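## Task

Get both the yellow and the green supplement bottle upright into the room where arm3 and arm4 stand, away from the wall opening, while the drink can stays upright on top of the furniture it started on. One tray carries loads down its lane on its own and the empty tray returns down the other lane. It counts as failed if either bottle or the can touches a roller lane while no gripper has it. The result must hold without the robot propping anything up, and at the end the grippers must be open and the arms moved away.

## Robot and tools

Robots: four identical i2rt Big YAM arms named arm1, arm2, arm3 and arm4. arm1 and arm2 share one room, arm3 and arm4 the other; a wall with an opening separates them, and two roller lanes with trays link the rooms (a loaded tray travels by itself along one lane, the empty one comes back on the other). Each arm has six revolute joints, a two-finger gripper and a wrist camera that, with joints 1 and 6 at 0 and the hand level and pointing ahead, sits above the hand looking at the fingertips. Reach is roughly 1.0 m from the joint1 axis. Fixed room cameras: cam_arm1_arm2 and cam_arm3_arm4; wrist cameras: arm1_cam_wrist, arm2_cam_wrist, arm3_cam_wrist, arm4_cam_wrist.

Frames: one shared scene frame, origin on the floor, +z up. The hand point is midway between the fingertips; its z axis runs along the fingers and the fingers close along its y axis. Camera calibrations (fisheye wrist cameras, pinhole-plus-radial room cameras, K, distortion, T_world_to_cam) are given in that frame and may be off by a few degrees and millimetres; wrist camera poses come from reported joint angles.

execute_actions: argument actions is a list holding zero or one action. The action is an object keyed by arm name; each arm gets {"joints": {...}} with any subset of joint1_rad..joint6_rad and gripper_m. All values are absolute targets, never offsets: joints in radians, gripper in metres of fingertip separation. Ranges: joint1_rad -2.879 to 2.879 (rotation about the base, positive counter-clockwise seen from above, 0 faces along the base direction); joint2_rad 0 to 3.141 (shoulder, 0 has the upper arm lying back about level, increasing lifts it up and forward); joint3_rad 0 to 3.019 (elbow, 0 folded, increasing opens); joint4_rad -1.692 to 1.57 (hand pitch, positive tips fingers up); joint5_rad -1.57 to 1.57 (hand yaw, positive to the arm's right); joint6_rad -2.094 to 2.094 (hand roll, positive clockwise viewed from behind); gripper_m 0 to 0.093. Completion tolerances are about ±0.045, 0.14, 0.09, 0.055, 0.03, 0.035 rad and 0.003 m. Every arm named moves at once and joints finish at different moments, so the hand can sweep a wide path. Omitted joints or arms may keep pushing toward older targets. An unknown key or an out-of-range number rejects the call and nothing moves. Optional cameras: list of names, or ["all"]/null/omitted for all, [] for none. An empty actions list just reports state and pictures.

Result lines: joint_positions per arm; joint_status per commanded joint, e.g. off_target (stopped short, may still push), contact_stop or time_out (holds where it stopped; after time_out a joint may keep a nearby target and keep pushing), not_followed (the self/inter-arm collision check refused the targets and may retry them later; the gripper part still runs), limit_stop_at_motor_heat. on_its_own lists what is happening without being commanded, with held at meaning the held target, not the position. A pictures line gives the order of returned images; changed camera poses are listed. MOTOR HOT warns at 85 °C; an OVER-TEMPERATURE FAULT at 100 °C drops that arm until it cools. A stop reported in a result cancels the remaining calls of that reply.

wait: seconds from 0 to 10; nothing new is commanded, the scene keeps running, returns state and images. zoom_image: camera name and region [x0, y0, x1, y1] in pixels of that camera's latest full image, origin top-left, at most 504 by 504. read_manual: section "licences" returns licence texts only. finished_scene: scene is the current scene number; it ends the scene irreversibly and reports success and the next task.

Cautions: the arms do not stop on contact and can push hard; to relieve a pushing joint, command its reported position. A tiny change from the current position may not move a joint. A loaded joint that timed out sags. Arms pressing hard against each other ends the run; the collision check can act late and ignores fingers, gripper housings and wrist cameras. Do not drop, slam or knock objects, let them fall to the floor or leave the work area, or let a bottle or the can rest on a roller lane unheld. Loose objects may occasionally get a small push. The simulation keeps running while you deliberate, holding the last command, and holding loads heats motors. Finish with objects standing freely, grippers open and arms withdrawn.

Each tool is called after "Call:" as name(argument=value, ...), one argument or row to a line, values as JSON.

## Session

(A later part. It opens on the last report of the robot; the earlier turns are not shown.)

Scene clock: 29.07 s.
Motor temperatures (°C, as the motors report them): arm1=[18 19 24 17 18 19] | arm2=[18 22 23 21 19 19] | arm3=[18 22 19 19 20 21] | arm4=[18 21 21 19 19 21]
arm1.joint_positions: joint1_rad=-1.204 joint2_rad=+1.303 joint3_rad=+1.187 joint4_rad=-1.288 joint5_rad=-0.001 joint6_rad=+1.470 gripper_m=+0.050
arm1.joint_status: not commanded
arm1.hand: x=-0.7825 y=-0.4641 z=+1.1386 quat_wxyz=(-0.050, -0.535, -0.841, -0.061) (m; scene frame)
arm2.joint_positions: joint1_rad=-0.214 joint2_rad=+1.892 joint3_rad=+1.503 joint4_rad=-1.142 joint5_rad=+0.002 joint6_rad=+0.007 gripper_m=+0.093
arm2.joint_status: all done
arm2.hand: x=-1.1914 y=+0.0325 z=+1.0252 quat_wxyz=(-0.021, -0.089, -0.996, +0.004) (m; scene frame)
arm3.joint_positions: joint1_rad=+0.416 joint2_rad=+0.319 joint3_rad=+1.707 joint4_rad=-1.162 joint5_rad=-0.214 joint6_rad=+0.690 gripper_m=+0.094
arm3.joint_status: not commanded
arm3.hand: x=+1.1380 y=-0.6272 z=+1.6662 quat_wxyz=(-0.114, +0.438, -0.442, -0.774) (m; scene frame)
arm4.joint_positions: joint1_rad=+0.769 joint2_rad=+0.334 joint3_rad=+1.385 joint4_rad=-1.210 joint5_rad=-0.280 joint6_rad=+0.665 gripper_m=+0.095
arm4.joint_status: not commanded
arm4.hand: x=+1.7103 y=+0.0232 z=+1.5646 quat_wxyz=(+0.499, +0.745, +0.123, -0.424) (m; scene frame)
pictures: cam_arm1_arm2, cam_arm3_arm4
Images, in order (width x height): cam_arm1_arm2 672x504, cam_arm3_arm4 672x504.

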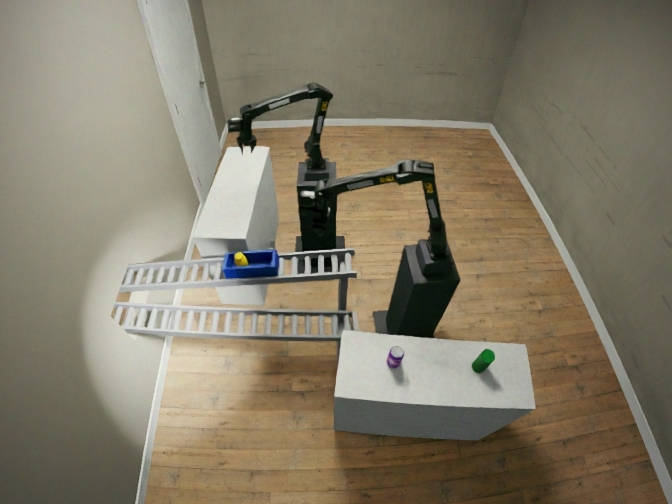

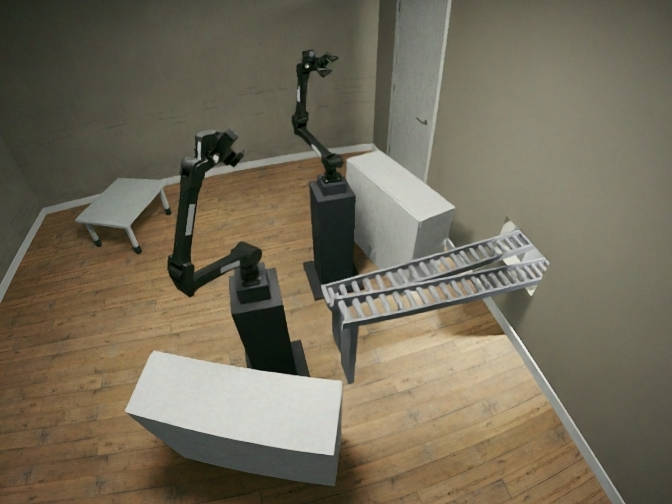

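Call:
execute_actions(
  actions=[
    {"arm2":{"joints":{"joint1_rad":1.785,"joint2_rad":1.897,"joint3_rad":1.436,"joint4_rad":-1.09}},"arm4":{"joints":{"joint1_rad":0.17,"joint2_rad":2.3,"joint3_rad":2.15,"joint4_rad":-1.39,"joint5_rad":0,"joint6_rad":0}}},
  ],
  cameras=["arm2_cam_wrist","arm4_cam_wrist","cam_arm3_arm4"],
)

Scene clock: 32.27 s.
Motor temperatures (°C, as the motors report them): arm1=[18 19 25 17 18 19] | arm2=[18 21 23 21 19 19] | arm3=[18 22 19 19 20 21] | arm4=[18 22 21 19 19 21]
arm1.joint_positions: joint1_rad=-1.204 joint2_rad=+1.303 joint3_rad=+1.187 joint4_rad=-1.288 joint5_rad=-0.001 joint6_rad=+1.470 gripper_m=+0.050
arm1.joint_status: not commanded
arm1.hand: x=-0.7825 y=-0.4641 z=+1.1386 quat_wxyz=(-0.050, -0.535, -0.841, -0.061) (m; scene frame)
arm2.joint_positions: joint1_rad=+1.791 joint2_rad=+1.894 joint3_rad=+1.437 joint4_rad=-1.092 joint5_rad=+0.001 joint6_rad=+0.007 gripper_m=+0.093
arm2.joint_status: all done
arm2.hand: x=-1.8957 y=+0.6660 z=+0.9980 quat_wxyz=(-0.006, +0.792, -0.611, -0.007) (m; scene frame)
arm3.joint_positions: joint1_rad=+0.416 joint2_rad=+0.319 joint3_rad=+1.707 joint4_rad=-1.162 joint5_rad=-0.214 joint6_rad=+0.690 gripper_m=+0.094
arm3.joint_status: not commanded
arm3.hand: x=+1.1380 y=-0.6272 z=+1.6662 quat_wxyz=(-0.114, +0.438, -0.442, -0.774) (m; scene frame)
arm4.joint_positions: joint1_rad=+0.179 joint2_rad=+2.316 joint3_rad=+2.124 joint4_rad=-1.384 joint5_rad=-0.002 joint6_rad=+0.013 gripper_m=+0.095
arm4.joint_status: all done
arm4.hand: x=+1.0608 y=+0.0210 z=+1.0034 quat_wxyz=(+0.004, +0.997, +0.072, -0.003) (m; scene frame)
pictures: arm2_cam_wrist, arm4_cam_wrist, cam_arm3_arm4
camera_calibration (this result's frames):
arm2_cam_wrist: T_world_to_cam=[[0.969797, 0.243902, -0.00218949, 1.6794], [0.200136, -0.790582, 0.578727, 0.326864], [0.139422, -0.561686, -0.815518, 1.57749], [0, 0, 0, 1]] pos_world=[-1.91404, 0.734856, 1.10098]
arm4_cam_wrist: T_world_to_cam=[[-0.148274, 0.988914, -0.00802657, 0.143706], [0.799119, 0.12459, 0.588121, -1.43794], [0.582601, 0.0807886, -0.808733, 0.319242], [0, 0, 0, 1]] pos_world=[0.984406, 0.0112493, 1.10502]
Images, in order (width x height): arm2_cam_wrist 504x504, arm4_cam_wrist 504x504, cam_arm3_arm4 672x504.

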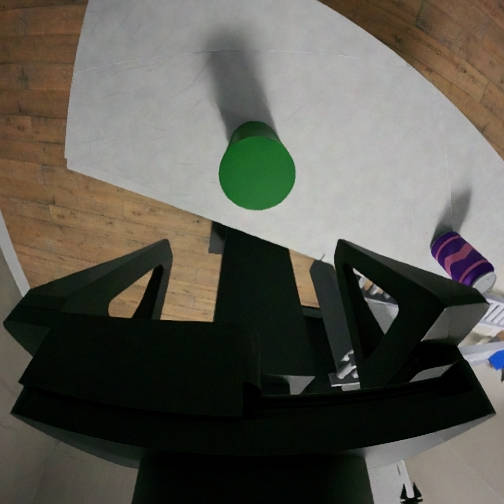

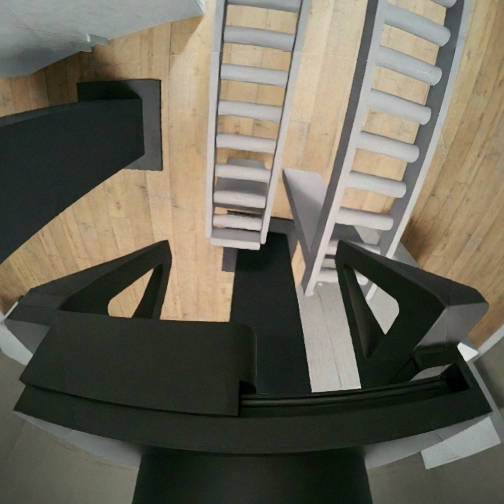

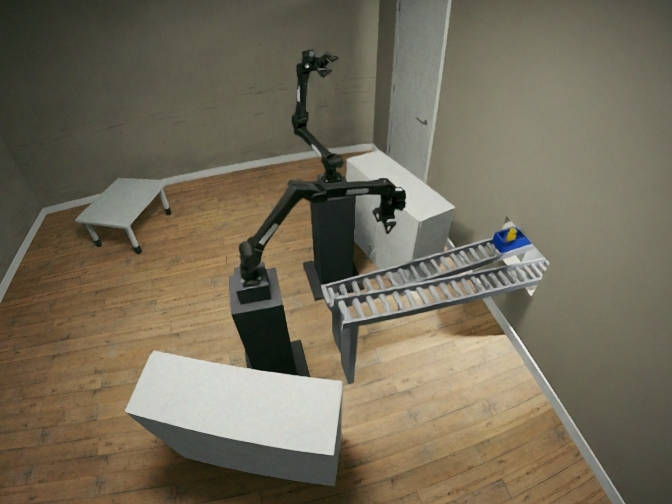

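Call:
execute_actions(
  actions=[
    {"arm2":{"joints":{"joint2_rad":2.065,"joint3_rad":1.33,"joint4_rad":-0.80}}},
  ],
  cameras=["arm2_cam_wrist"],
)

Scene clock: 33.77 s.
Motor temperatures (°C, as the motors report them): arm1=[18 19 25 17 18 19] | arm2=[18 21 23 21 19 19] | arm3=[18 22 19 19 20 21] | arm4=[18 22 22 19 19 21]
arm1.joint_positions: joint1_rad=-1.204 joint2_rad=+1.303 joint3_rad=+1.187 joint4_rad=-1.288 joint5_rad=-0.001 joint6_rad=+1.470 gripper_m=+0.050
arm1.joint_status: not commanded
arm1.hand: x=-0.7825 y=-0.4641 z=+1.1386 quat_wxyz=(-0.050, -0.535, -0.841, -0.061) (m; scene frame)
arm2.joint_positions: joint1_rad=+1.791 joint2_rad=+2.085 joint3_rad=+1.319 joint4_rad=-0.813 joint5_rad=+0.001 joint6_rad=+0.007 gripper_m=+0.093
arm2.joint_status: all done
arm2.hand: x=-1.8918 y=+0.6518 z=+0.8603 quat_wxyz=(+0.003, +0.792, -0.611, +0.005) (m; scene frame)
arm3.joint_positions: joint1_rad=+0.416 joint2_rad=+0.319 joint3_rad=+1.707 joint4_rad=-1.162 joint5_rad=-0.214 joint6_rad=+0.690 gripper_m=+0.094
arm3.joint_status: not commanded
arm3.hand: x=+1.1380 y=-0.6272 z=+1.6662 quat_wxyz=(-0.114, +0.438, -0.442, -0.774) (m; scene frame)
arm4.joint_positions: joint1_rad=+0.179 joint2_rad=+2.316 joint3_rad=+2.124 joint4_rad=-1.384 joint5_rad=-0.002 joint6_rad=+0.013 gripper_m=+0.095
arm4.joint_status: not commanded
arm4.hand: x=+1.0608 y=+0.0210 z=+1.0034 quat_wxyz=(+0.004, +0.997, +0.072, -0.003) (m; scene frame)
pictures: arm2_cam_wrist
camera_calibration (this result's frames):
arm2_cam_wrist: T_world_to_cam=[[0.969818, 0.243824, -0.00167547, 1.6784], [0.195426, -0.773169, 0.603339, 0.353121], [0.145813, -0.585457, -0.797483, 1.46874], [0, 0, 0, 1]] pos_world=[-1.91092, 0.723672, 0.961058]
Images, in order (width x height): arm2_cam_wrist 504x504.

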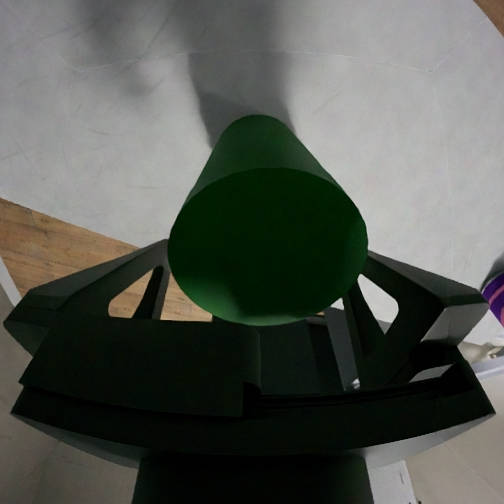

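Call:
execute_actions(
  actions=[
    {"arm2":{"joints":{"joint2_rad":2.10,"joint3_rad":1.405,"joint4_rad":-0.84}}},
  ],
  cameras=["arm2_cam_wrist"],
)

Call:
execute_actions(
  actions=[
    {"arm2":{"joints":{"gripper_m":0}}},
  ],
  cameras=["arm2_cam_wrist","arm4_cam_wrist","cam_arm3_arm4"],
)

Scene clock: 34.90 s.
Motor temperatures (°C, as the motors report them): arm1=[18 19 25 17 18 19] | arm2=[18 22 23 21 19 19] | arm3=[18 22 19 19 20 21] | arm4=[18 22 22 19 19 21]
arm1.joint_positions: joint1_rad=-1.204 joint2_rad=+1.303 joint3_rad=+1.187 joint4_rad=-1.288 joint5_rad=-0.001 joint6_rad=+1.470 gripper_m=+0.050
arm1.joint_status: not commanded
arm1.hand: x=-0.7825 y=-0.4641 z=+1.1386 quat_wxyz=(-0.050, -0.535, -0.841, -0.061) (m; scene frame)
arm2.joint_positions: joint1_rad=+1.791 joint2_rad=+2.090 joint3_rad=+1.367 joint4_rad=-0.829 joint5_rad=+0.001 joint6_rad=+0.007 gripper_m=+0.093
arm2.joint_status: all done
arm2.hand: x=-1.8968 y=+0.6706 z=+0.8715 quat_wxyz=(-0.006, +0.792, -0.611, -0.006) (m; scene frame)
arm3.joint_positions: joint1_rad=+0.416 joint2_rad=+0.319 joint3_rad=+1.707 joint4_rad=-1.162 joint5_rad=-0.214 joint6_rad=+0.690 gripper_m=+0.094
arm3.joint_status: not commanded
arm3.hand: x=+1.1380 y=-0.6272 z=+1.6662 quat_wxyz=(-0.114, +0.438, -0.442, -0.774) (m; scene frame)
arm4.joint_positions: joint1_rad=+0.179 joint2_rad=+2.316 joint3_rad=+2.124 joint4_rad=-1.384 joint5_rad=-0.002 joint6_rad=+0.013 gripper_m=+0.095
arm4.joint_status: not commanded
arm4.hand: x=+1.0608 y=+0.0210 z=+1.0034 quat_wxyz=(+0.004, +0.997, +0.072, -0.003) (m; scene frame)
pictures: arm2_cam_wrist
camera_calibration (this result's frames):
arm2_cam_wrist: T_world_to_cam=[[0.969799, 0.243895, -0.00214461, 1.67909], [0.199732, -0.789088, 0.580903, 0.40026], [0.139987, -0.563787, -0.81397, 1.47825], [0, 0, 0, 1]] pos_world=[-1.91526, 0.739741, 0.974344]
Images, in order (width x height): arm2_cam_wrist 504x504.

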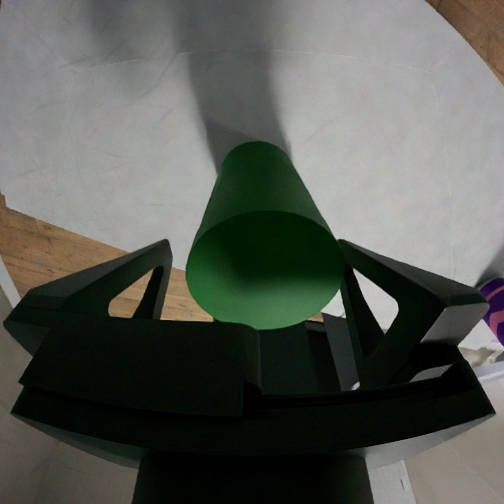

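Scene clock: 35.60 s.
Motor temperatures (°C, as the motors report them): arm1=[18 19 25 17 18 19] | arm2=[18 22 23 21 19 19] | arm3=[18 22 19 19 20 21] | arm4=[18 22 22 19 19 21]
arm1.joint_positions: joint1_rad=-1.204 joint2_rad=+1.303 joint3_rad=+1.187 joint4_rad=-1.288 joint5_rad=-0.001 joint6_rad=+1.470 gripper_m=+0.050
arm1.joint_status: not commanded
arm1.hand: x=-0.7825 y=-0.4641 z=+1.1386 quat_wxyz=(-0.050, -0.535, -0.841, -0.061) (m; scene frame)
arm2.joint_positions: joint1_rad=+1.791 joint2_rad=+2.090 joint3_rad=+1.367 joint4_rad=-0.829 joint5_rad=+0.000 joint6_rad=+0.007 gripper_m=+0.065
arm2.joint_status: gripper_m off_target (ended at +0.065, target +0.000)
arm2.hand: x=-1.8966 y=+0.6707 z=+0.8715 quat_wxyz=(-0.005, +0.791, -0.611, -0.006) (m; scene frame)
arm3.joint_positions: joint1_rad=+0.416 joint2_rad=+0.319 joint3_rad=+1.707 joint4_rad=-1.162 joint5_rad=-0.214 joint6_rad=+0.690 gripper_m=+0.094
arm3.joint_status: not commanded
arm3.hand: x=+1.1380 y=-0.6272 z=+1.6662 quat_wxyz=(-0.114, +0.438, -0.442, -0.774) (m; scene frame)
arm4.joint_positions: joint1_rad=+0.179 joint2_rad=+2.316 joint3_rad=+2.124 joint4_rad=-1.384 joint5_rad=-0.002 joint6_rad=+0.013 gripper_m=+0.095
arm4.joint_status: not commanded
arm4.hand: x=+1.0608 y=+0.0210 z=+1.0034 quat_wxyz=(+0.004, +0.997, +0.072, -0.003) (m; scene frame)
pictures: arm2_cam_wrist, arm4_cam_wrist, cam_arm3_arm4
camera_calibration (this result's frames):
arm2_cam_wrist: T_world_to_cam=[[0.96998, 0.243166, -0.00290457, 1.68028], [0.199566, -0.789123, 0.580912, 0.399964], [0.138966, -0.564052, -0.813961, 1.47649], [0, 0, 0, 1]] pos_world=[-1.91484, 0.739851, 0.974344]
arm4_cam_wrist: T_world_to_cam=[[-0.148274, 0.988914, -0.00802657, 0.143706], [0.799119, 0.12459, 0.588121, -1.43794], [0.582601, 0.0807886, -0.808733, 0.319242], [0, 0, 0, 1]] pos_world=[0.984406, 0.0112493, 1.10502]
Images, in order (width x height): arm2_cam_wrist 504x504, arm4_cam_wrist 504x504, cam_arm3_arm4 672x504.

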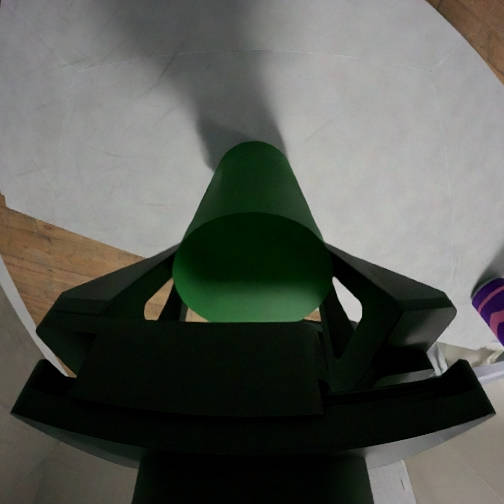

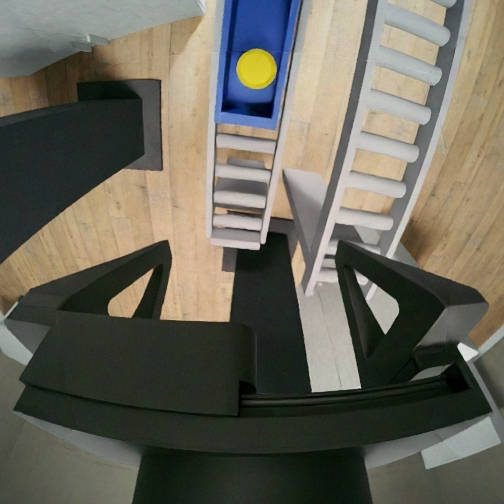

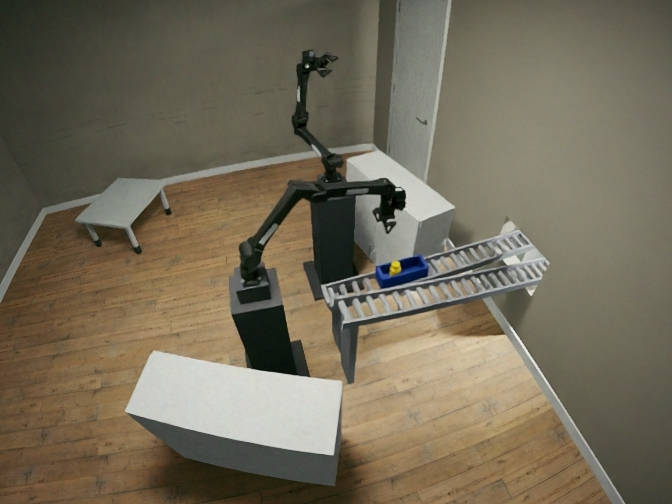

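Call:
execute_actions(
  actions=[
    {"arm2":{"joints":{"gripper_m":0.093}}},
  ],
  cameras=[],
)

Call:
execute_actions(
  actions=[
    {"arm2":{"joints":{"joint2_rad":1.8,"joint3_rad":1.4,"joint4_rad":-1.15}}},
  ],
  cameras=["arm4_cam_wrist","cam_arm3_arm4"],
)

Scene clock: 36.77 s.
Motor temperatures (°C, as the motors report them): arm1=[18 19 25 17 18 19] | arm2=[18 22 23 21 19 19] | arm3=[18 22 19 19 20 21] | arm4=[18 22 22 19 19 21]
arm1.joint_positions: joint1_rad=-1.204 joint2_rad=+1.303 joint3_rad=+1.187 joint4_rad=-1.288 joint5_rad=-0.001 joint6_rad=+1.470 gripper_m=+0.050
arm1.joint_status: not commanded
arm1.hand: x=-0.7825 y=-0.4641 z=+1.1386 quat_wxyz=(-0.050, -0.535, -0.841, -0.061) (m; scene frame)
arm2.joint_positions: joint1_rad=+1.791 joint2_rad=+2.090 joint3_rad=+1.367 joint4_rad=-0.829 joint5_rad=+0.001 joint6_rad=+0.007 gripper_m=+0.093
arm2.joint_status: all done
arm2.hand: x=-1.8965 y=+0.6707 z=+0.8715 quat_wxyz=(-0.005, +0.791, -0.611, -0.006) (m; scene frame)
arm3.joint_positions: joint1_rad=+0.416 joint2_rad=+0.319 joint3_rad=+1.707 joint4_rad=-1.162 joint5_rad=-0.214 joint6_rad=+0.690 gripper_m=+0.094
arm3.joint_status: not commanded
arm3.hand: x=+1.1380 y=-0.6272 z=+1.6662 quat_wxyz=(-0.114, +0.438, -0.442, -0.774) (m; scene frame)
arm4.joint_positions: joint1_rad=+0.179 joint2_rad=+2.316 joint3_rad=+2.124 joint4_rad=-1.384 joint5_rad=-0.002 joint6_rad=+0.013 gripper_m=+0.095
arm4.joint_status: not commanded
arm4.hand: x=+1.0608 y=+0.0210 z=+1.0034 quat_wxyz=(+0.004, +0.997, +0.072, -0.003) (m; scene frame)
pictures: none
No camera images: the call's "cameras" was empty. Leave "cameras" out to get every camera's image.

Scene clock: 38.10 s.
Motor temperatures (°C, as the motors report them): arm1=[18 19 25 17 18 19] | arm2=[18 22 23 21 19 19] | arm3=[18 22 19 19 20 21] | arm4=[18 23 22 19 19 21]
arm1.joint_positions: joint1_rad=-1.204 joint2_rad=+1.303 joint3_rad=+1.187 joint4_rad=-1.288 joint5_rad=-0.001 joint6_rad=+1.470 gripper_m=+0.050
arm1.joint_status: not commanded
arm1.hand: x=-0.7825 y=-0.4641 z=+1.1386 quat_wxyz=(-0.050, -0.535, -0.841, -0.061) (m; scene frame)
arm2.joint_positions: joint1_rad=+1.791 joint2_rad=+1.794 joint3_rad=+1.374 joint4_rad=-1.139 joint5_rad=+0.001 joint6_rad=+0.007 gripper_m=+0.093
arm2.joint_status: all done
arm2.hand: x=-1.8873 y=+0.6360 z=+1.0274 quat_wxyz=(-0.003, +0.791, -0.611, -0.003) (m; scene frame)
arm3.joint_positions: joint1_rad=+0.416 joint2_rad=+0.319 joint3_rad=+1.707 joint4_rad=-1.162 joint5_rad=-0.214 joint6_rad=+0.690 gripper_m=+0.094
arm3.joint_status: not commanded
arm3.hand: x=+1.1380 y=-0.6272 z=+1.6662 quat_wxyz=(-0.114, +0.438, -0.442, -0.774) (m; scene frame)
arm4.joint_positions: joint1_rad=+0.179 joint2_rad=+2.316 joint3_rad=+2.124 joint4_rad=-1.384 joint5_rad=-0.002 joint6_rad=+0.013 gripper_m=+0.095
arm4.joint_status: not commanded
arm4.hand: x=+1.0608 y=+0.0210 z=+1.0034 quat_wxyz=(+0.004, +0.997, +0.072, -0.003) (m; scene frame)
pictures: arm4_cam_wrist, cam_arm3_arm4
camera_calibration (this result's frames):
arm4_cam_wrist: T_world_to_cam=[[-0.148274, 0.988914, -0.00802657, 0.143706], [0.799119, 0.12459, 0.588121, -1.43794], [0.582601, 0.0807886, -0.808733, 0.319242], [0, 0, 0, 1]] pos_world=[0.984406, 0.0112493, 1.10502]
Images, in order (width x height): arm4_cam_wrist 504x504, cam_arm3_arm4 672x504.

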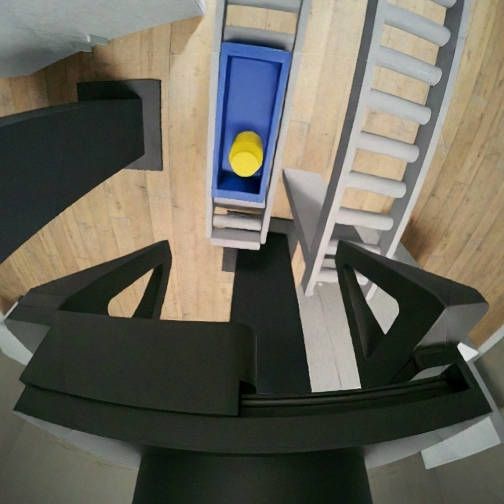

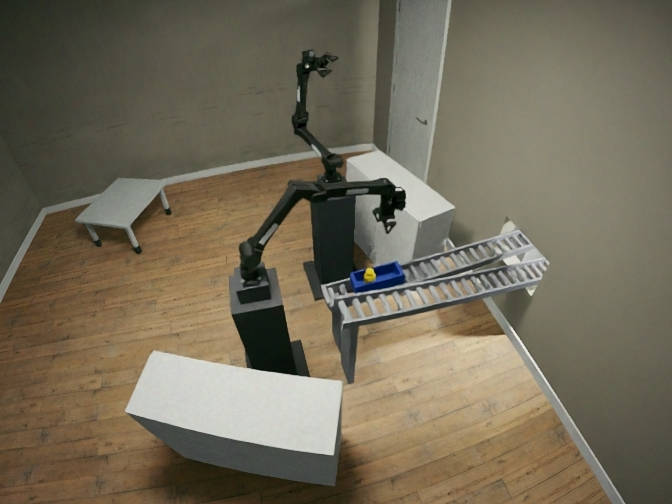

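Call:
execute_actions(
  actions=[
    {"arm4":{"joints":{"joint1_rad":0.187,"joint2_rad":2.569,"joint3_rad":1.90,"joint4_rad":-0.86}}},
  ],
  cameras=["arm4_cam_wrist","cam_arm3_arm4"],
)

Scene clock: 40.37 s.
Motor temperatures (°C, as the motors report them): arm1=[18 19 26 17 18 19] | arm2=[18 21 23 21 19 19] | arm3=[18 22 19 19 20 21] | arm4=[18 23 22 19 19 21]
arm1.joint_positions: joint1_rad=-1.204 joint2_rad=+1.303 joint3_rad=+1.187 joint4_rad=-1.288 joint5_rad=-0.001 joint6_rad=+1.470 gripper_m=+0.050
arm1.joint_status: not commanded
arm1.hand: x=-0.7825 y=-0.4641 z=+1.1386 quat_wxyz=(-0.050, -0.535, -0.841, -0.061) (m; scene frame)
arm2.joint_positions: joint1_rad=+1.791 joint2_rad=+1.794 joint3_rad=+1.374 joint4_rad=-1.139 joint5_rad=+0.001 joint6_rad=+0.007 gripper_m=+0.093
arm2.joint_status: not commanded
arm2.hand: x=-1.8873 y=+0.6360 z=+1.0274 quat_wxyz=(-0.003, +0.791, -0.611, -0.003) (m; scene frame)
arm3.joint_positions: joint1_rad=+0.416 joint2_rad=+0.319 joint3_rad=+1.707 joint4_rad=-1.162 joint5_rad=-0.214 joint6_rad=+0.690 gripper_m=+0.094
arm3.joint_status: not commanded
arm3.hand: x=+1.1380 y=-0.6272 z=+1.6662 quat_wxyz=(-0.114, +0.438, -0.442, -0.774) (m; scene frame)
arm4.joint_positions: joint1_rad=+0.179 joint2_rad=+2.571 joint3_rad=+1.871 joint4_rad=-0.867 joint5_rad=-0.002 joint6_rad=+0.013 gripper_m=+0.095
arm4.joint_status: all done
arm4.hand: x=+1.0898 y=+0.0243 z=+0.7448 quat_wxyz=(+0.004, +0.997, +0.072, -0.008) (m; scene frame)
pictures: arm4_cam_wrist, cam_arm3_arm4
camera_calibration (this result's frames):
arm4_cam_wrist: T_world_to_cam=[[-0.14868, 0.988852, -0.00808724, 0.143114], [0.804145, 0.12566, 0.581, -1.30962], [0.575539, 0.0798797, -0.813863, 0.104557], [0, 0, 0, 1]] pos_world=[1.01422, 0.0146956, 0.84714]
Images, in order (width x height): arm4_cam_wrist 504x504, cam_arm3_arm4 672x504.

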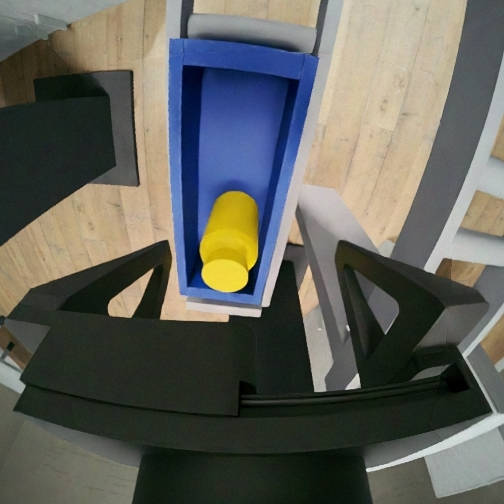

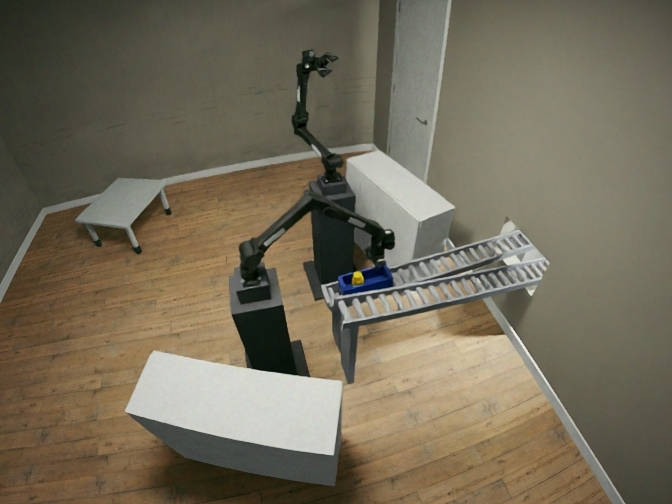

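Call:
execute_actions(
  actions=[
    {"arm4":{"joints":{"joint1_rad":0.225,"joint2_rad":2.452,"joint3_rad":1.587,"joint4_rad":-0.67}}},
  ],
  cameras=[],
)

Call:
execute_actions(
  actions=[
    {"arm4":{"joints":{"joint2_rad":2.667,"joint3_rad":1.693,"joint4_rad":-0.56}}},
  ],
  cameras=["arm4_cam_wrist"],
)

Scene clock: 42.13 s.
Motor temperatures (°C, as the motors report them): arm1=[18 19 26 17 18 19] | arm2=[18 21 23 21 19 19] | arm3=[18 22 19 19 20 21] | arm4=[18 23 22 19 19 21]
arm1.joint_positions: joint1_rad=-1.204 joint2_rad=+1.303 joint3_rad=+1.187 joint4_rad=-1.288 joint5_rad=-0.001 joint6_rad=+1.470 gripper_m=+0.050
arm1.joint_status: not commanded
arm1.hand: x=-0.7825 y=-0.4641 z=+1.1386 quat_wxyz=(-0.050, -0.535, -0.841, -0.061) (m; scene frame)
arm2.joint_positions: joint1_rad=+1.791 joint2_rad=+1.794 joint3_rad=+1.374 joint4_rad=-1.139 joint5_rad=+0.001 joint6_rad=+0.007 gripper_m=+0.093
arm2.joint_status: not commanded
arm2.hand: x=-1.8873 y=+0.6360 z=+1.0274 quat_wxyz=(-0.003, +0.791, -0.611, -0.003) (m; scene frame)
arm3.joint_positions: joint1_rad=+0.416 joint2_rad=+0.319 joint3_rad=+1.707 joint4_rad=-1.162 joint5_rad=-0.214 joint6_rad=+0.690 gripper_m=+0.094
arm3.joint_status: not commanded
arm3.hand: x=+1.1380 y=-0.6272 z=+1.6662 quat_wxyz=(-0.114, +0.438, -0.442, -0.774) (m; scene frame)
arm4.joint_positions: joint1_rad=+0.226 joint2_rad=+2.450 joint3_rad=+1.580 joint4_rad=-0.678 joint5_rad=-0.002 joint6_rad=+0.012 gripper_m=+0.095
arm4.joint_status: all done
arm4.hand: x=+1.1553 y=+0.0058 z=+0.7406 quat_wxyz=(+0.005, +0.995, +0.095, -0.017) (m; scene frame)
pictures: none
No camera images: the call's "cameras" was empty. Leave "cameras" out to get every camera's image.

Scene clock: 43.13 s.
Motor temperatures (°C, as the motors report them): arm1=[18 19 26 17 18 19] | arm2=[18 21 23 21 19 19] | arm3=[18 22 19 19 20 21] | arm4=[18 23 22 19 19 21]
arm1.joint_positions: joint1_rad=-1.204 joint2_rad=+1.303 joint3_rad=+1.187 joint4_rad=-1.288 joint5_rad=-0.001 joint6_rad=+1.470 gripper_m=+0.050
arm1.joint_status: not commanded
arm1.hand: x=-0.7825 y=-0.4641 z=+1.1386 quat_wxyz=(-0.050, -0.535, -0.841, -0.061) (m; scene frame)
arm2.joint_positions: joint1_rad=+1.791 joint2_rad=+1.794 joint3_rad=+1.374 joint4_rad=-1.139 joint5_rad=+0.001 joint6_rad=+0.007 gripper_m=+0.093
arm2.joint_status: not commanded
arm2.hand: x=-1.8873 y=+0.6360 z=+1.0274 quat_wxyz=(-0.003, +0.791, -0.611, -0.003) (m; scene frame)
arm3.joint_positions: joint1_rad=+0.416 joint2_rad=+0.319 joint3_rad=+1.707 joint4_rad=-1.162 joint5_rad=-0.214 joint6_rad=+0.690 gripper_m=+0.094
arm3.joint_status: not commanded
arm3.hand: x=+1.1380 y=-0.6272 z=+1.6662 quat_wxyz=(-0.114, +0.438, -0.442, -0.774) (m; scene frame)
arm4.joint_positions: joint1_rad=+0.226 joint2_rad=+2.682 joint3_rad=+1.681 joint4_rad=-0.564 joint5_rad=+0.003 joint6_rad=+0.011 gripper_m=+0.095
arm4.joint_status: all done
arm4.hand: x=+1.1643 y=+0.0080 z=+0.6281 quat_wxyz=(+0.002, +0.995, +0.096, -0.008) (m; scene frame)
pictures: arm4_cam_wrist
camera_calibration (this result's frames):
arm4_cam_wrist: T_world_to_cam=[[-0.195945, 0.980611, -0.00256066, 0.221045], [0.798397, 0.16105, 0.580193, -1.2928], [0.569357, 0.111642, -0.814475, -0.0247399], [0, 0, 0, 1]] pos_world=[1.08956, -0.00579237, 0.730487]
Images, in order (width x height): arm4_cam_wrist 504x504.

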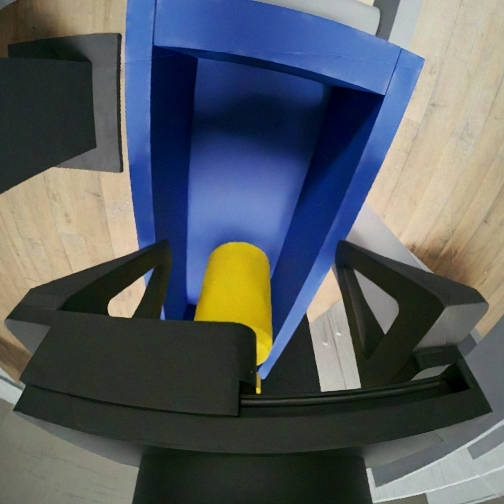

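Call:
execute_actions(
  actions=[
    {"arm4":{"joints":{"joint1_rad":0.256,"joint2_rad":2.60,"joint3_rad":1.51,"joint4_rad":-0.445}}},
  ],
  cameras=["arm4_cam_wrist"],
)

Scene clock: 44.57 s.
Motor temperatures (°C, as the motors report them): arm1=[18 19 26 17 18 19] | arm2=[18 21 23 21 19 19] | arm3=[18 22 19 20 20 21] | arm4=[18 23 22 19 19 21]
arm1.joint_positions: joint1_rad=-1.204 joint2_rad=+1.303 joint3_rad=+1.187 joint4_rad=-1.288 joint5_rad=-0.001 joint6_rad=+1.470 gripper_m=+0.050
arm1.joint_status: not commanded
arm1.hand: x=-0.7825 y=-0.4641 z=+1.1386 quat_wxyz=(-0.050, -0.535, -0.841, -0.061) (m; scene frame)
arm2.joint_positions: joint1_rad=+1.791 joint2_rad=+1.794 joint3_rad=+1.374 joint4_rad=-1.139 joint5_rad=+0.001 joint6_rad=+0.007 gripper_m=+0.093
arm2.joint_status: not commanded
arm2.hand: x=-1.8873 y=+0.6360 z=+1.0274 quat_wxyz=(-0.003, +0.791, -0.611, -0.003) (m; scene frame)
arm3.joint_positions: joint1_rad=+0.416 joint2_rad=+0.319 joint3_rad=+1.707 joint4_rad=-1.162 joint5_rad=-0.214 joint6_rad=+0.690 gripper_m=+0.094
arm3.joint_status: not commanded
arm3.hand: x=+1.1380 y=-0.6272 z=+1.6662 quat_wxyz=(-0.114, +0.438, -0.442, -0.774) (m; scene frame)
arm4.joint_positions: joint1_rad=+0.250 joint2_rad=+2.604 joint3_rad=+1.508 joint4_rad=-0.454 joint5_rad=+0.003 joint6_rad=+0.011 gripper_m=+0.095
arm4.joint_status: all done
arm4.hand: x=+1.2035 y=+0.0023 z=+0.6384 quat_wxyz=(+0.003, +0.994, +0.108, -0.016) (m; scene frame)
pictures: arm4_cam_wrist
camera_calibration (this result's frames):
arm4_cam_wrist: T_world_to_cam=[[-0.219428, 0.975626, -0.0023712, 0.262443], [0.803353, 0.18206, 0.56699, -1.3267], [0.553602, 0.122509, -0.823721, -0.0131237], [0, 0, 0, 1]] pos_world=[1.13066, -0.0128992, 0.742039]
Images, in order (width x height): arm4_cam_wrist 504x504.

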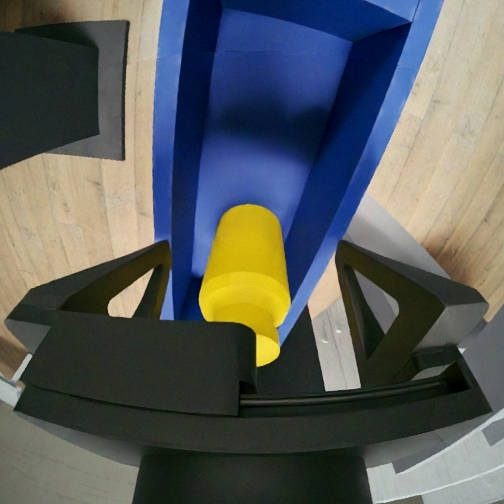

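Call:
execute_actions(
  actions=[
    {"arm4":{"joints":{"joint1_rad":0.27,"joint2_rad":2.616,"joint3_rad":1.415,"joint4_rad":-0.355}}},
  ],
  cameras=["arm4_cam_wrist"],
)

Call:
execute_actions(
  actions=[
    {"arm4":{"joints":{"gripper_m":0}}},
  ],
  cameras=["arm4_cam_wrist"],
)

Scene clock: 45.87 s.
Motor temperatures (°C, as the motors report them): arm1=[18 19 26 17 18 19] | arm2=[18 21 24 21 19 19] | arm3=[18 22 19 20 20 21] | arm4=[18 23 22 19 19 21]
arm1.joint_positions: joint1_rad=-1.204 joint2_rad=+1.303 joint3_rad=+1.187 joint4_rad=-1.288 joint5_rad=-0.001 joint6_rad=+1.470 gripper_m=+0.050
arm1.joint_status: not commanded
arm1.hand: x=-0.7825 y=-0.4641 z=+1.1386 quat_wxyz=(-0.050, -0.535, -0.841, -0.061) (m; scene frame)
arm2.joint_positions: joint1_rad=+1.791 joint2_rad=+1.794 joint3_rad=+1.374 joint4_rad=-1.139 joint5_rad=+0.001 joint6_rad=+0.007 gripper_m=+0.093
arm2.joint_status: not commanded
arm2.hand: x=-1.8873 y=+0.6360 z=+1.0274 quat_wxyz=(-0.003, +0.791, -0.611, -0.003) (m; scene frame)
arm3.joint_positions: joint1_rad=+0.416 joint2_rad=+0.319 joint3_rad=+1.707 joint4_rad=-1.162 joint5_rad=-0.214 joint6_rad=+0.690 gripper_m=+0.094
arm3.joint_status: not commanded
arm3.hand: x=+1.1380 y=-0.6272 z=+1.6662 quat_wxyz=(-0.114, +0.438, -0.442, -0.774) (m; scene frame)
arm4.joint_positions: joint1_rad=+0.260 joint2_rad=+2.608 joint3_rad=+1.411 joint4_rad=-0.366 joint5_rad=+0.003 joint6_rad=+0.011 gripper_m=+0.095
arm4.joint_status: all done
arm4.hand: x=+1.2411 y=+0.0055 z=+0.6207 quat_wxyz=(+0.001, +0.994, +0.113, -0.010) (m; scene frame)
pictures: arm4_cam_wrist
camera_calibration (this result's frames):
arm4_cam_wrist: T_world_to_cam=[[-0.22984, 0.973227, -0.001397, 0.279835], [0.794287, 0.18841, 0.57759, -1.34277], [0.56239, 0.131644, -0.816326, -0.0644966], [0, 0, 0, 1]] pos_world=[1.16714, -0.0108608, 0.723313]
Images, in order (width x height): arm4_cam_wrist 504x504.

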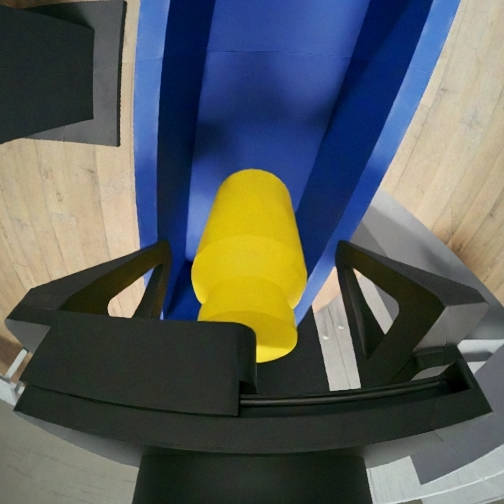

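Scene clock: 46.60 s.
Motor temperatures (°C, as the motors report them): arm1=[18 19 26 17 18 19] | arm2=[18 21 24 21 19 19] | arm3=[18 22 19 20 20 21] | arm4=[18 23 22 19 19 21]
arm1.joint_positions: joint1_rad=-1.204 joint2_rad=+1.303 joint3_rad=+1.187 joint4_rad=-1.288 joint5_rad=-0.001 joint6_rad=+1.470 gripper_m=+0.050
arm1.joint_status: not commanded
arm1.hand: x=-0.7825 y=-0.4641 z=+1.1386 quat_wxyz=(-0.050, -0.535, -0.841, -0.061) (m; scene frame)
arm2.joint_positions: joint1_rad=+1.791 joint2_rad=+1.794 joint3_rad=+1.374 joint4_rad=-1.139 joint5_rad=+0.001 joint6_rad=+0.007 gripper_m=+0.093
arm2.joint_status: not commanded
arm2.hand: x=-1.8873 y=+0.6360 z=+1.0274 quat_wxyz=(-0.003, +0.791, -0.611, -0.003) (m; scene frame)
arm3.joint_positions: joint1_rad=+0.416 joint2_rad=+0.319 joint3_rad=+1.707 joint4_rad=-1.162 joint5_rad=-0.214 joint6_rad=+0.690 gripper_m=+0.094
arm3.joint_status: not commanded
arm3.hand: x=+1.1380 y=-0.6272 z=+1.6662 quat_wxyz=(-0.114, +0.438, -0.442, -0.774) (m; scene frame)
arm4.joint_positions: joint1_rad=+0.260 joint2_rad=+2.608 joint3_rad=+1.411 joint4_rad=-0.362 joint5_rad=+0.001 joint6_rad=+0.011 gripper_m=+0.061
arm4.joint_status: gripper_m off_target (ended at +0.061, target +0.000)
arm4.hand: x=+1.2401 y=+0.0046 z=+0.6207 quat_wxyz=(+0.003, +0.993, +0.113, -0.012) (m; scene frame)
pictures: arm4_cam_wrist
camera_calibration (this result's frames):
arm4_cam_wrist: T_world_to_cam=[[-0.230634, 0.973032, -0.00407902, 0.283151], [0.796336, 0.191158, 0.573853, -1.34211], [0.559157, 0.129102, -0.818948, -0.0581808], [0, 0, 0, 1]] pos_world=[1.1666, -0.0114494, 0.72368]
Images, in order (width x height): arm4_cam_wrist 504x504.

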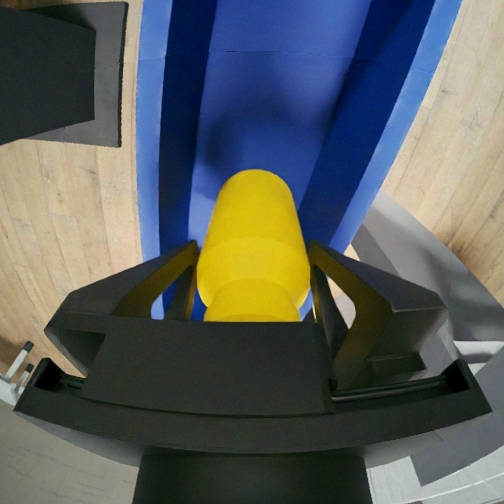

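Call:
execute_actions(
  actions=[
    {"arm4":{"joints":{"joint2_rad":1.8,"joint3_rad":1.4,"joint4_rad":-1.15}}},
  ],
  cameras=[],
)

Call:
execute_actions(
  actions=[
    {"arm4":{"joints":{"joint1_rad":-1.53}}},
  ],
  cameras=[],
)

Call:
execute_actions(
  actions=[
    {"arm4":{"joints":{"joint2_rad":2.03,"joint3_rad":1.40,"joint4_rad":-0.91}}},
  ],
  cameras=["arm4_cam_wrist","cam_arm3_arm4"],
)

Scene clock: 48.73 s.
Motor temperatures (°C, as the motors report them): arm1=[18 19 26 17 18 19] | arm2=[18 21 24 21 19 19] | arm3=[18 22 19 20 20 21] | arm4=[18 23 22 19 19 21]
arm1.joint_positions: joint1_rad=-1.204 joint2_rad=+1.303 joint3_rad=+1.187 joint4_rad=-1.288 joint5_rad=-0.001 joint6_rad=+1.470 gripper_m=+0.050
arm1.joint_status: not commanded
arm1.hand: x=-0.7825 y=-0.4641 z=+1.1386 quat_wxyz=(-0.050, -0.535, -0.841, -0.061) (m; scene frame)
arm2.joint_positions: joint1_rad=+1.791 joint2_rad=+1.794 joint3_rad=+1.374 joint4_rad=-1.139 joint5_rad=+0.001 joint6_rad=+0.007 gripper_m=+0.093
arm2.joint_status: not commanded
arm2.hand: x=-1.8873 y=+0.6360 z=+1.0274 quat_wxyz=(-0.003, +0.791, -0.611, -0.003) (m; scene frame)
arm3.joint_positions: joint1_rad=+0.416 joint2_rad=+0.319 joint3_rad=+1.707 joint4_rad=-1.162 joint5_rad=-0.214 joint6_rad=+0.690 gripper_m=+0.094
arm3.joint_status: not commanded
arm3.hand: x=+1.1380 y=-0.6272 z=+1.6662 quat_wxyz=(-0.114, +0.438, -0.442, -0.774) (m; scene frame)
arm4.joint_positions: joint1_rad=+0.261 joint2_rad=+1.802 joint3_rad=+1.389 joint4_rad=-1.143 joint5_rad=-0.002 joint6_rad=+0.011 gripper_m=+0.061
arm4.joint_status: all done
arm4.hand: x=+1.2419 y=+0.0058 z=+1.0420 quat_wxyz=(+0.004, +0.993, +0.114, -0.013) (m; scene frame)
pictures: none
No camera images: the call's "cameras" was empty. Leave "cameras" out to get every camera's image.

Scene clock: 50.70 s.
Motor temperatures (°C, as the motors report them): arm1=[18 19 26 17 18 19] | arm2=[18 21 24 21 19 19] | arm3=[18 22 19 20 20 21] | arm4=[18 23 22 19 19 21]
arm1.joint_positions: joint1_rad=-1.204 joint2_rad=+1.303 joint3_rad=+1.187 joint4_rad=-1.288 joint5_rad=-0.001 joint6_rad=+1.470 gripper_m=+0.050
arm1.joint_status: not commanded
arm1.hand: x=-0.7825 y=-0.4641 z=+1.1386 quat_wxyz=(-0.050, -0.535, -0.841, -0.061) (m; scene frame)
arm2.joint_positions: joint1_rad=+1.791 joint2_rad=+1.794 joint3_rad=+1.374 joint4_rad=-1.139 joint5_rad=+0.001 joint6_rad=+0.007 gripper_m=+0.093
arm2.joint_status: not commanded
arm2.hand: x=-1.8873 y=+0.6360 z=+1.0274 quat_wxyz=(-0.003, +0.791, -0.611, -0.003) (m; scene frame)
arm3.joint_positions: joint1_rad=+0.416 joint2_rad=+0.319 joint3_rad=+1.707 joint4_rad=-1.162 joint5_rad=-0.214 joint6_rad=+0.690 gripper_m=+0.094
arm3.joint_status: not commanded
arm3.hand: x=+1.1380 y=-0.6272 z=+1.6662 quat_wxyz=(-0.114, +0.438, -0.442, -0.774) (m; scene frame)
arm4.joint_positions: joint1_rad=-1.537 joint2_rad=+1.805 joint3_rad=+1.389 joint4_rad=-1.143 joint5_rad=+0.002 joint6_rad=+0.011 gripper_m=+0.062
arm4.joint_status: all done
arm4.hand: x=+1.7500 y=+0.6584 z=+1.0305 quat_wxyz=(+0.001, +0.707, -0.707, -0.005) (m; scene frame)
pictures: none
No camera images: the call's "cameras" was empty. Leave "cameras" out to get every camera's image.

Scene clock: 51.87 s.
Motor temperatures (°C, as the motors report them): arm1=[18 19 26 17 18 19] | arm2=[18 21 24 21 19 19] | arm3=[18 22 19 20 20 21] | arm4=[18 23 22 19 19 21]
arm1.joint_positions: joint1_rad=-1.204 joint2_rad=+1.303 joint3_rad=+1.187 joint4_rad=-1.288 joint5_rad=-0.001 joint6_rad=+1.470 gripper_m=+0.050
arm1.joint_status: not commanded
arm1.hand: x=-0.7825 y=-0.4641 z=+1.1386 quat_wxyz=(-0.050, -0.535, -0.841, -0.061) (m; scene frame)
arm2.joint_positions: joint1_rad=+1.791 joint2_rad=+1.794 joint3_rad=+1.374 joint4_rad=-1.139 joint5_rad=+0.001 joint6_rad=+0.007 gripper_m=+0.093
arm2.joint_status: not commanded
arm2.hand: x=-1.8873 y=+0.6360 z=+1.0274 quat_wxyz=(-0.003, +0.791, -0.611, -0.003) (m; scene frame)
arm3.joint_positions: joint1_rad=+0.416 joint2_rad=+0.319 joint3_rad=+1.707 joint4_rad=-1.162 joint5_rad=-0.214 joint6_rad=+0.690 gripper_m=+0.094
arm3.joint_status: not commanded
arm3.hand: x=+1.1380 y=-0.6272 z=+1.6662 quat_wxyz=(-0.114, +0.438, -0.442, -0.774) (m; scene frame)
arm4.joint_positions: joint1_rad=-1.537 joint2_rad=+2.061 joint3_rad=+1.381 joint4_rad=-0.917 joint5_rad=+0.002 joint6_rad=+0.011 gripper_m=+0.062
arm4.joint_status: all done
arm4.hand: x=+1.7483 y=+0.6799 z=+0.8939 quat_wxyz=(+0.015, +0.707, -0.707, +0.009) (m; scene frame)
pictures: arm4_cam_wrist, cam_arm3_arm4
camera_calibration (this result's frames):
arm4_cam_wrist: T_world_to_cam=[[0.999939, 0.00561482, -0.00946363, -1.74446], [0.0102739, -0.784411, 0.620156, -0.0365053], [-0.00394132, -0.620215, -0.784422, 1.25733], [0, 0, 0, 1]] pos_world=[1.74968, 0.760974, 0.992406]
Images, in order (width x height): arm4_cam_wrist 504x504, cam_arm3_arm4 672x504.

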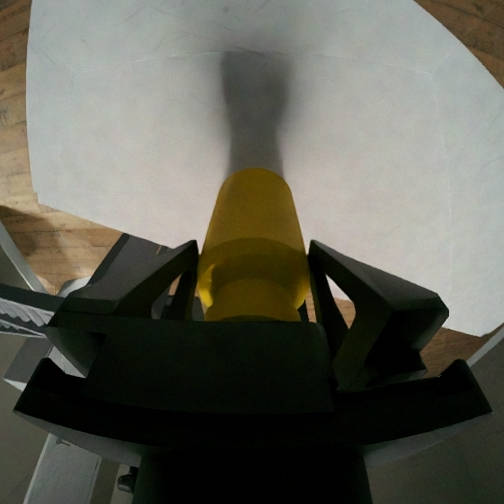

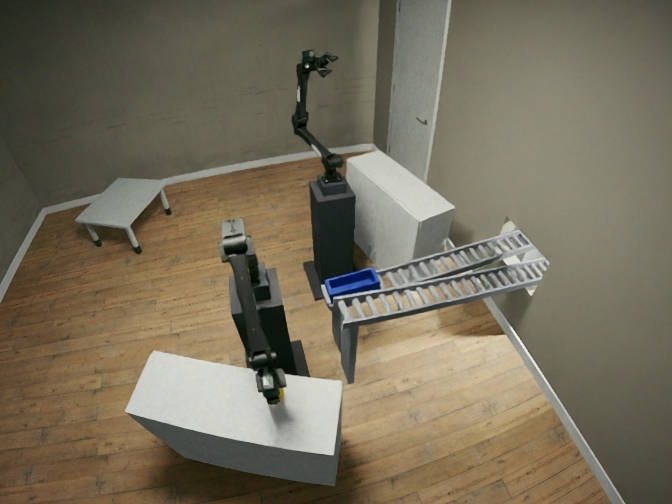

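Call:
execute_actions(
  actions=[
    {"arm4":{"joints":{"joint2_rad":2.07,"joint4_rad":-0.86}}},
  ],
  cameras=[],
)

Call:
execute_actions(
  actions=[
    {"arm4":{"joints":{"gripper_m":0.093}}},
  ],
  cameras=["arm4_cam_wrist"],
)

Call:
execute_actions(
  actions=[
    {"arm4":{"joints":{"joint2_rad":1.8,"joint3_rad":1.4,"joint4_rad":-1.15}}},
  ],
  cameras=["arm4_cam_wrist"],
)

Scene clock: 53.03 s.
Motor temperatures (°C, as the motors report them): arm1=[18 19 26 17 18 19] | arm2=[18 21 24 21 19 19] | arm3=[18 22 19 20 20 21] | arm4=[18 23 22 19 19 21]
arm1.joint_positions: joint1_rad=-1.204 joint2_rad=+1.303 joint3_rad=+1.187 joint4_rad=-1.288 joint5_rad=-0.001 joint6_rad=+1.470 gripper_m=+0.050
arm1.joint_status: not commanded
arm1.hand: x=-0.7825 y=-0.4641 z=+1.1386 quat_wxyz=(-0.050, -0.535, -0.841, -0.061) (m; scene frame)
arm2.joint_positions: joint1_rad=+1.791 joint2_rad=+1.794 joint3_rad=+1.374 joint4_rad=-1.139 joint5_rad=+0.001 joint6_rad=+0.007 gripper_m=+0.093
arm2.joint_status: not commanded
arm2.hand: x=-1.8873 y=+0.6360 z=+1.0274 quat_wxyz=(-0.003, +0.791, -0.611, -0.003) (m; scene frame)
arm3.joint_positions: joint1_rad=+0.416 joint2_rad=+0.319 joint3_rad=+1.707 joint4_rad=-1.162 joint5_rad=-0.214 joint6_rad=+0.690 gripper_m=+0.094
arm3.joint_status: not commanded
arm3.hand: x=+1.1380 y=-0.6272 z=+1.6662 quat_wxyz=(-0.114, +0.438, -0.442, -0.774) (m; scene frame)
arm4.joint_positions: joint1_rad=-1.537 joint2_rad=+2.064 joint3_rad=+1.381 joint4_rad=-0.868 joint5_rad=+0.002 joint6_rad=+0.011 gripper_m=+0.062
arm4.joint_status: all done
arm4.hand: x=+1.7482 y=+0.6913 z=+0.8924 quat_wxyz=(-0.001, +0.707, -0.707, -0.007) (m; scene frame)
pictures: none
No camera images: the call's "cameras" was empty. Leave "cameras" out to get every camera's image.

Scene clock: 53.73 s.
Motor temperatures (°C, as the motors report them): arm1=[18 19 26 17 18 19] | arm2=[18 21 24 21 19 19] | arm3=[18 22 19 20 20 21] | arm4=[18 23 22 19 19 21]
arm1.joint_positions: joint1_rad=-1.204 joint2_rad=+1.303 joint3_rad=+1.187 joint4_rad=-1.288 joint5_rad=-0.001 joint6_rad=+1.470 gripper_m=+0.050
arm1.joint_status: not commanded
arm1.hand: x=-0.7825 y=-0.4641 z=+1.1386 quat_wxyz=(-0.050, -0.535, -0.841, -0.061) (m; scene frame)
arm2.joint_positions: joint1_rad=+1.791 joint2_rad=+1.794 joint3_rad=+1.374 joint4_rad=-1.139 joint5_rad=+0.001 joint6_rad=+0.007 gripper_m=+0.093
arm2.joint_status: not commanded
arm2.hand: x=-1.8873 y=+0.6360 z=+1.0274 quat_wxyz=(-0.003, +0.791, -0.611, -0.003) (m; scene frame)
arm3.joint_positions: joint1_rad=+0.416 joint2_rad=+0.319 joint3_rad=+1.707 joint4_rad=-1.162 joint5_rad=-0.214 joint6_rad=+0.690 gripper_m=+0.094
arm3.joint_status: not commanded
arm3.hand: x=+1.1380 y=-0.6272 z=+1.6662 quat_wxyz=(-0.114, +0.438, -0.442, -0.774) (m; scene frame)
arm4.joint_positions: joint1_rad=-1.537 joint2_rad=+2.064 joint3_rad=+1.381 joint4_rad=-0.868 joint5_rad=+0.002 joint6_rad=+0.011 gripper_m=+0.093
arm4.joint_status: all done
arm4.hand: x=+1.7482 y=+0.6914 z=+0.8924 quat_wxyz=(-0.001, +0.707, -0.707, -0.008) (m; scene frame)
pictures: arm4_cam_wrist
camera_calibration (this result's frames):
arm4_cam_wrist: T_world_to_cam=[[0.999937, 0.00555214, -0.00970959, -1.74413], [0.0101737, -0.812193, 0.5833, 0.0257558], [-0.0046475, -0.583362, -0.812199, 1.26378], [0, 0, 0, 1]] pos_world=[1.74963, 0.767845, 0.994485]
Images, in order (width x height): arm4_cam_wrist 504x504.

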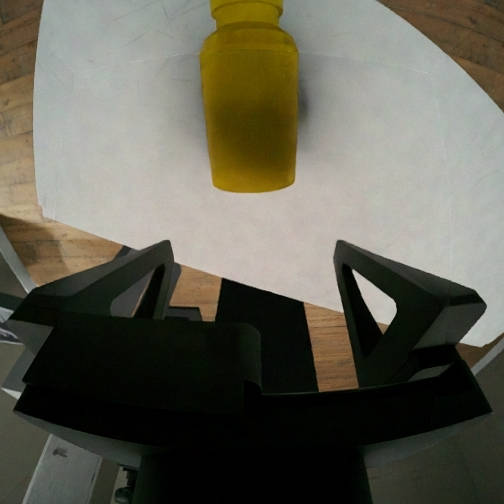

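Scene clock: 55.00 s.
Motor temperatures (°C, as the motors report them): arm1=[18 19 26 17 18 19] | arm2=[18 21 24 21 19 19] | arm3=[18 22 19 20 20 21] | arm4=[18 23 22 19 19 21]
arm1.joint_positions: joint1_rad=-1.204 joint2_rad=+1.303 joint3_rad=+1.187 joint4_rad=-1.288 joint5_rad=-0.001 joint6_rad=+1.470 gripper_m=+0.050
arm1.joint_status: not commanded
arm1.hand: x=-0.7825 y=-0.4641 z=+1.1386 quat_wxyz=(-0.050, -0.535, -0.841, -0.061) (m; scene frame)
arm2.joint_positions: joint1_rad=+1.791 joint2_rad=+1.794 joint3_rad=+1.374 joint4_rad=-1.139 joint5_rad=+0.001 joint6_rad=+0.007 gripper_m=+0.093
arm2.joint_status: not commanded
arm2.hand: x=-1.8873 y=+0.6360 z=+1.0274 quat_wxyz=(-0.003, +0.791, -0.611, -0.003) (m; scene frame)
arm3.joint_positions: joint1_rad=+0.416 joint2_rad=+0.319 joint3_rad=+1.707 joint4_rad=-1.162 joint5_rad=-0.214 joint6_rad=+0.690 gripper_m=+0.094
arm3.joint_status: not commanded
arm3.hand: x=+1.1380 y=-0.6272 z=+1.6662 quat_wxyz=(-0.114, +0.438, -0.442, -0.774) (m; scene frame)
arm4.joint_positions: joint1_rad=-1.537 joint2_rad=+1.792 joint3_rad=+1.381 joint4_rad=-1.143 joint5_rad=+0.002 joint6_rad=+0.011 gripper_m=+0.093
arm4.joint_status: all done
arm4.hand: x=+1.7501 y=+0.6557 z=+1.0342 quat_wxyz=(+0.000, +0.707, -0.707, -0.007) (m; scene frame)
pictures: arm4_cam_wrist
camera_calibration (this result's frames):
arm4_cam_wrist: T_world_to_cam=[[0.999938, 0.00555594, -0.00969324, -1.74451], [0.0101813, -0.810409, 0.585776, -0.0897009], [-0.00460096, -0.585838, -0.810415, 1.35788], [0, 0, 0, 1]] pos_world=[1.75157, 0.732493, 1.13608]
Images, in order (width x height): arm4_cam_wrist 504x504.

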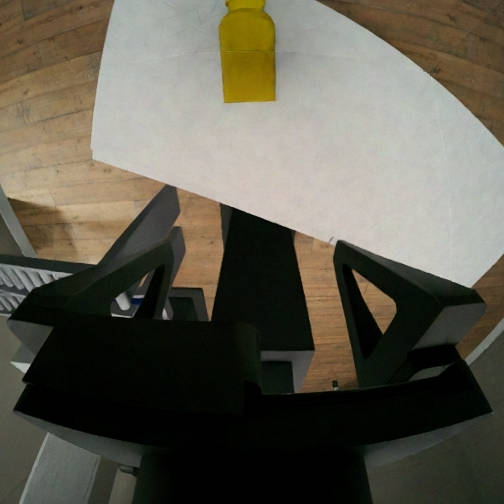

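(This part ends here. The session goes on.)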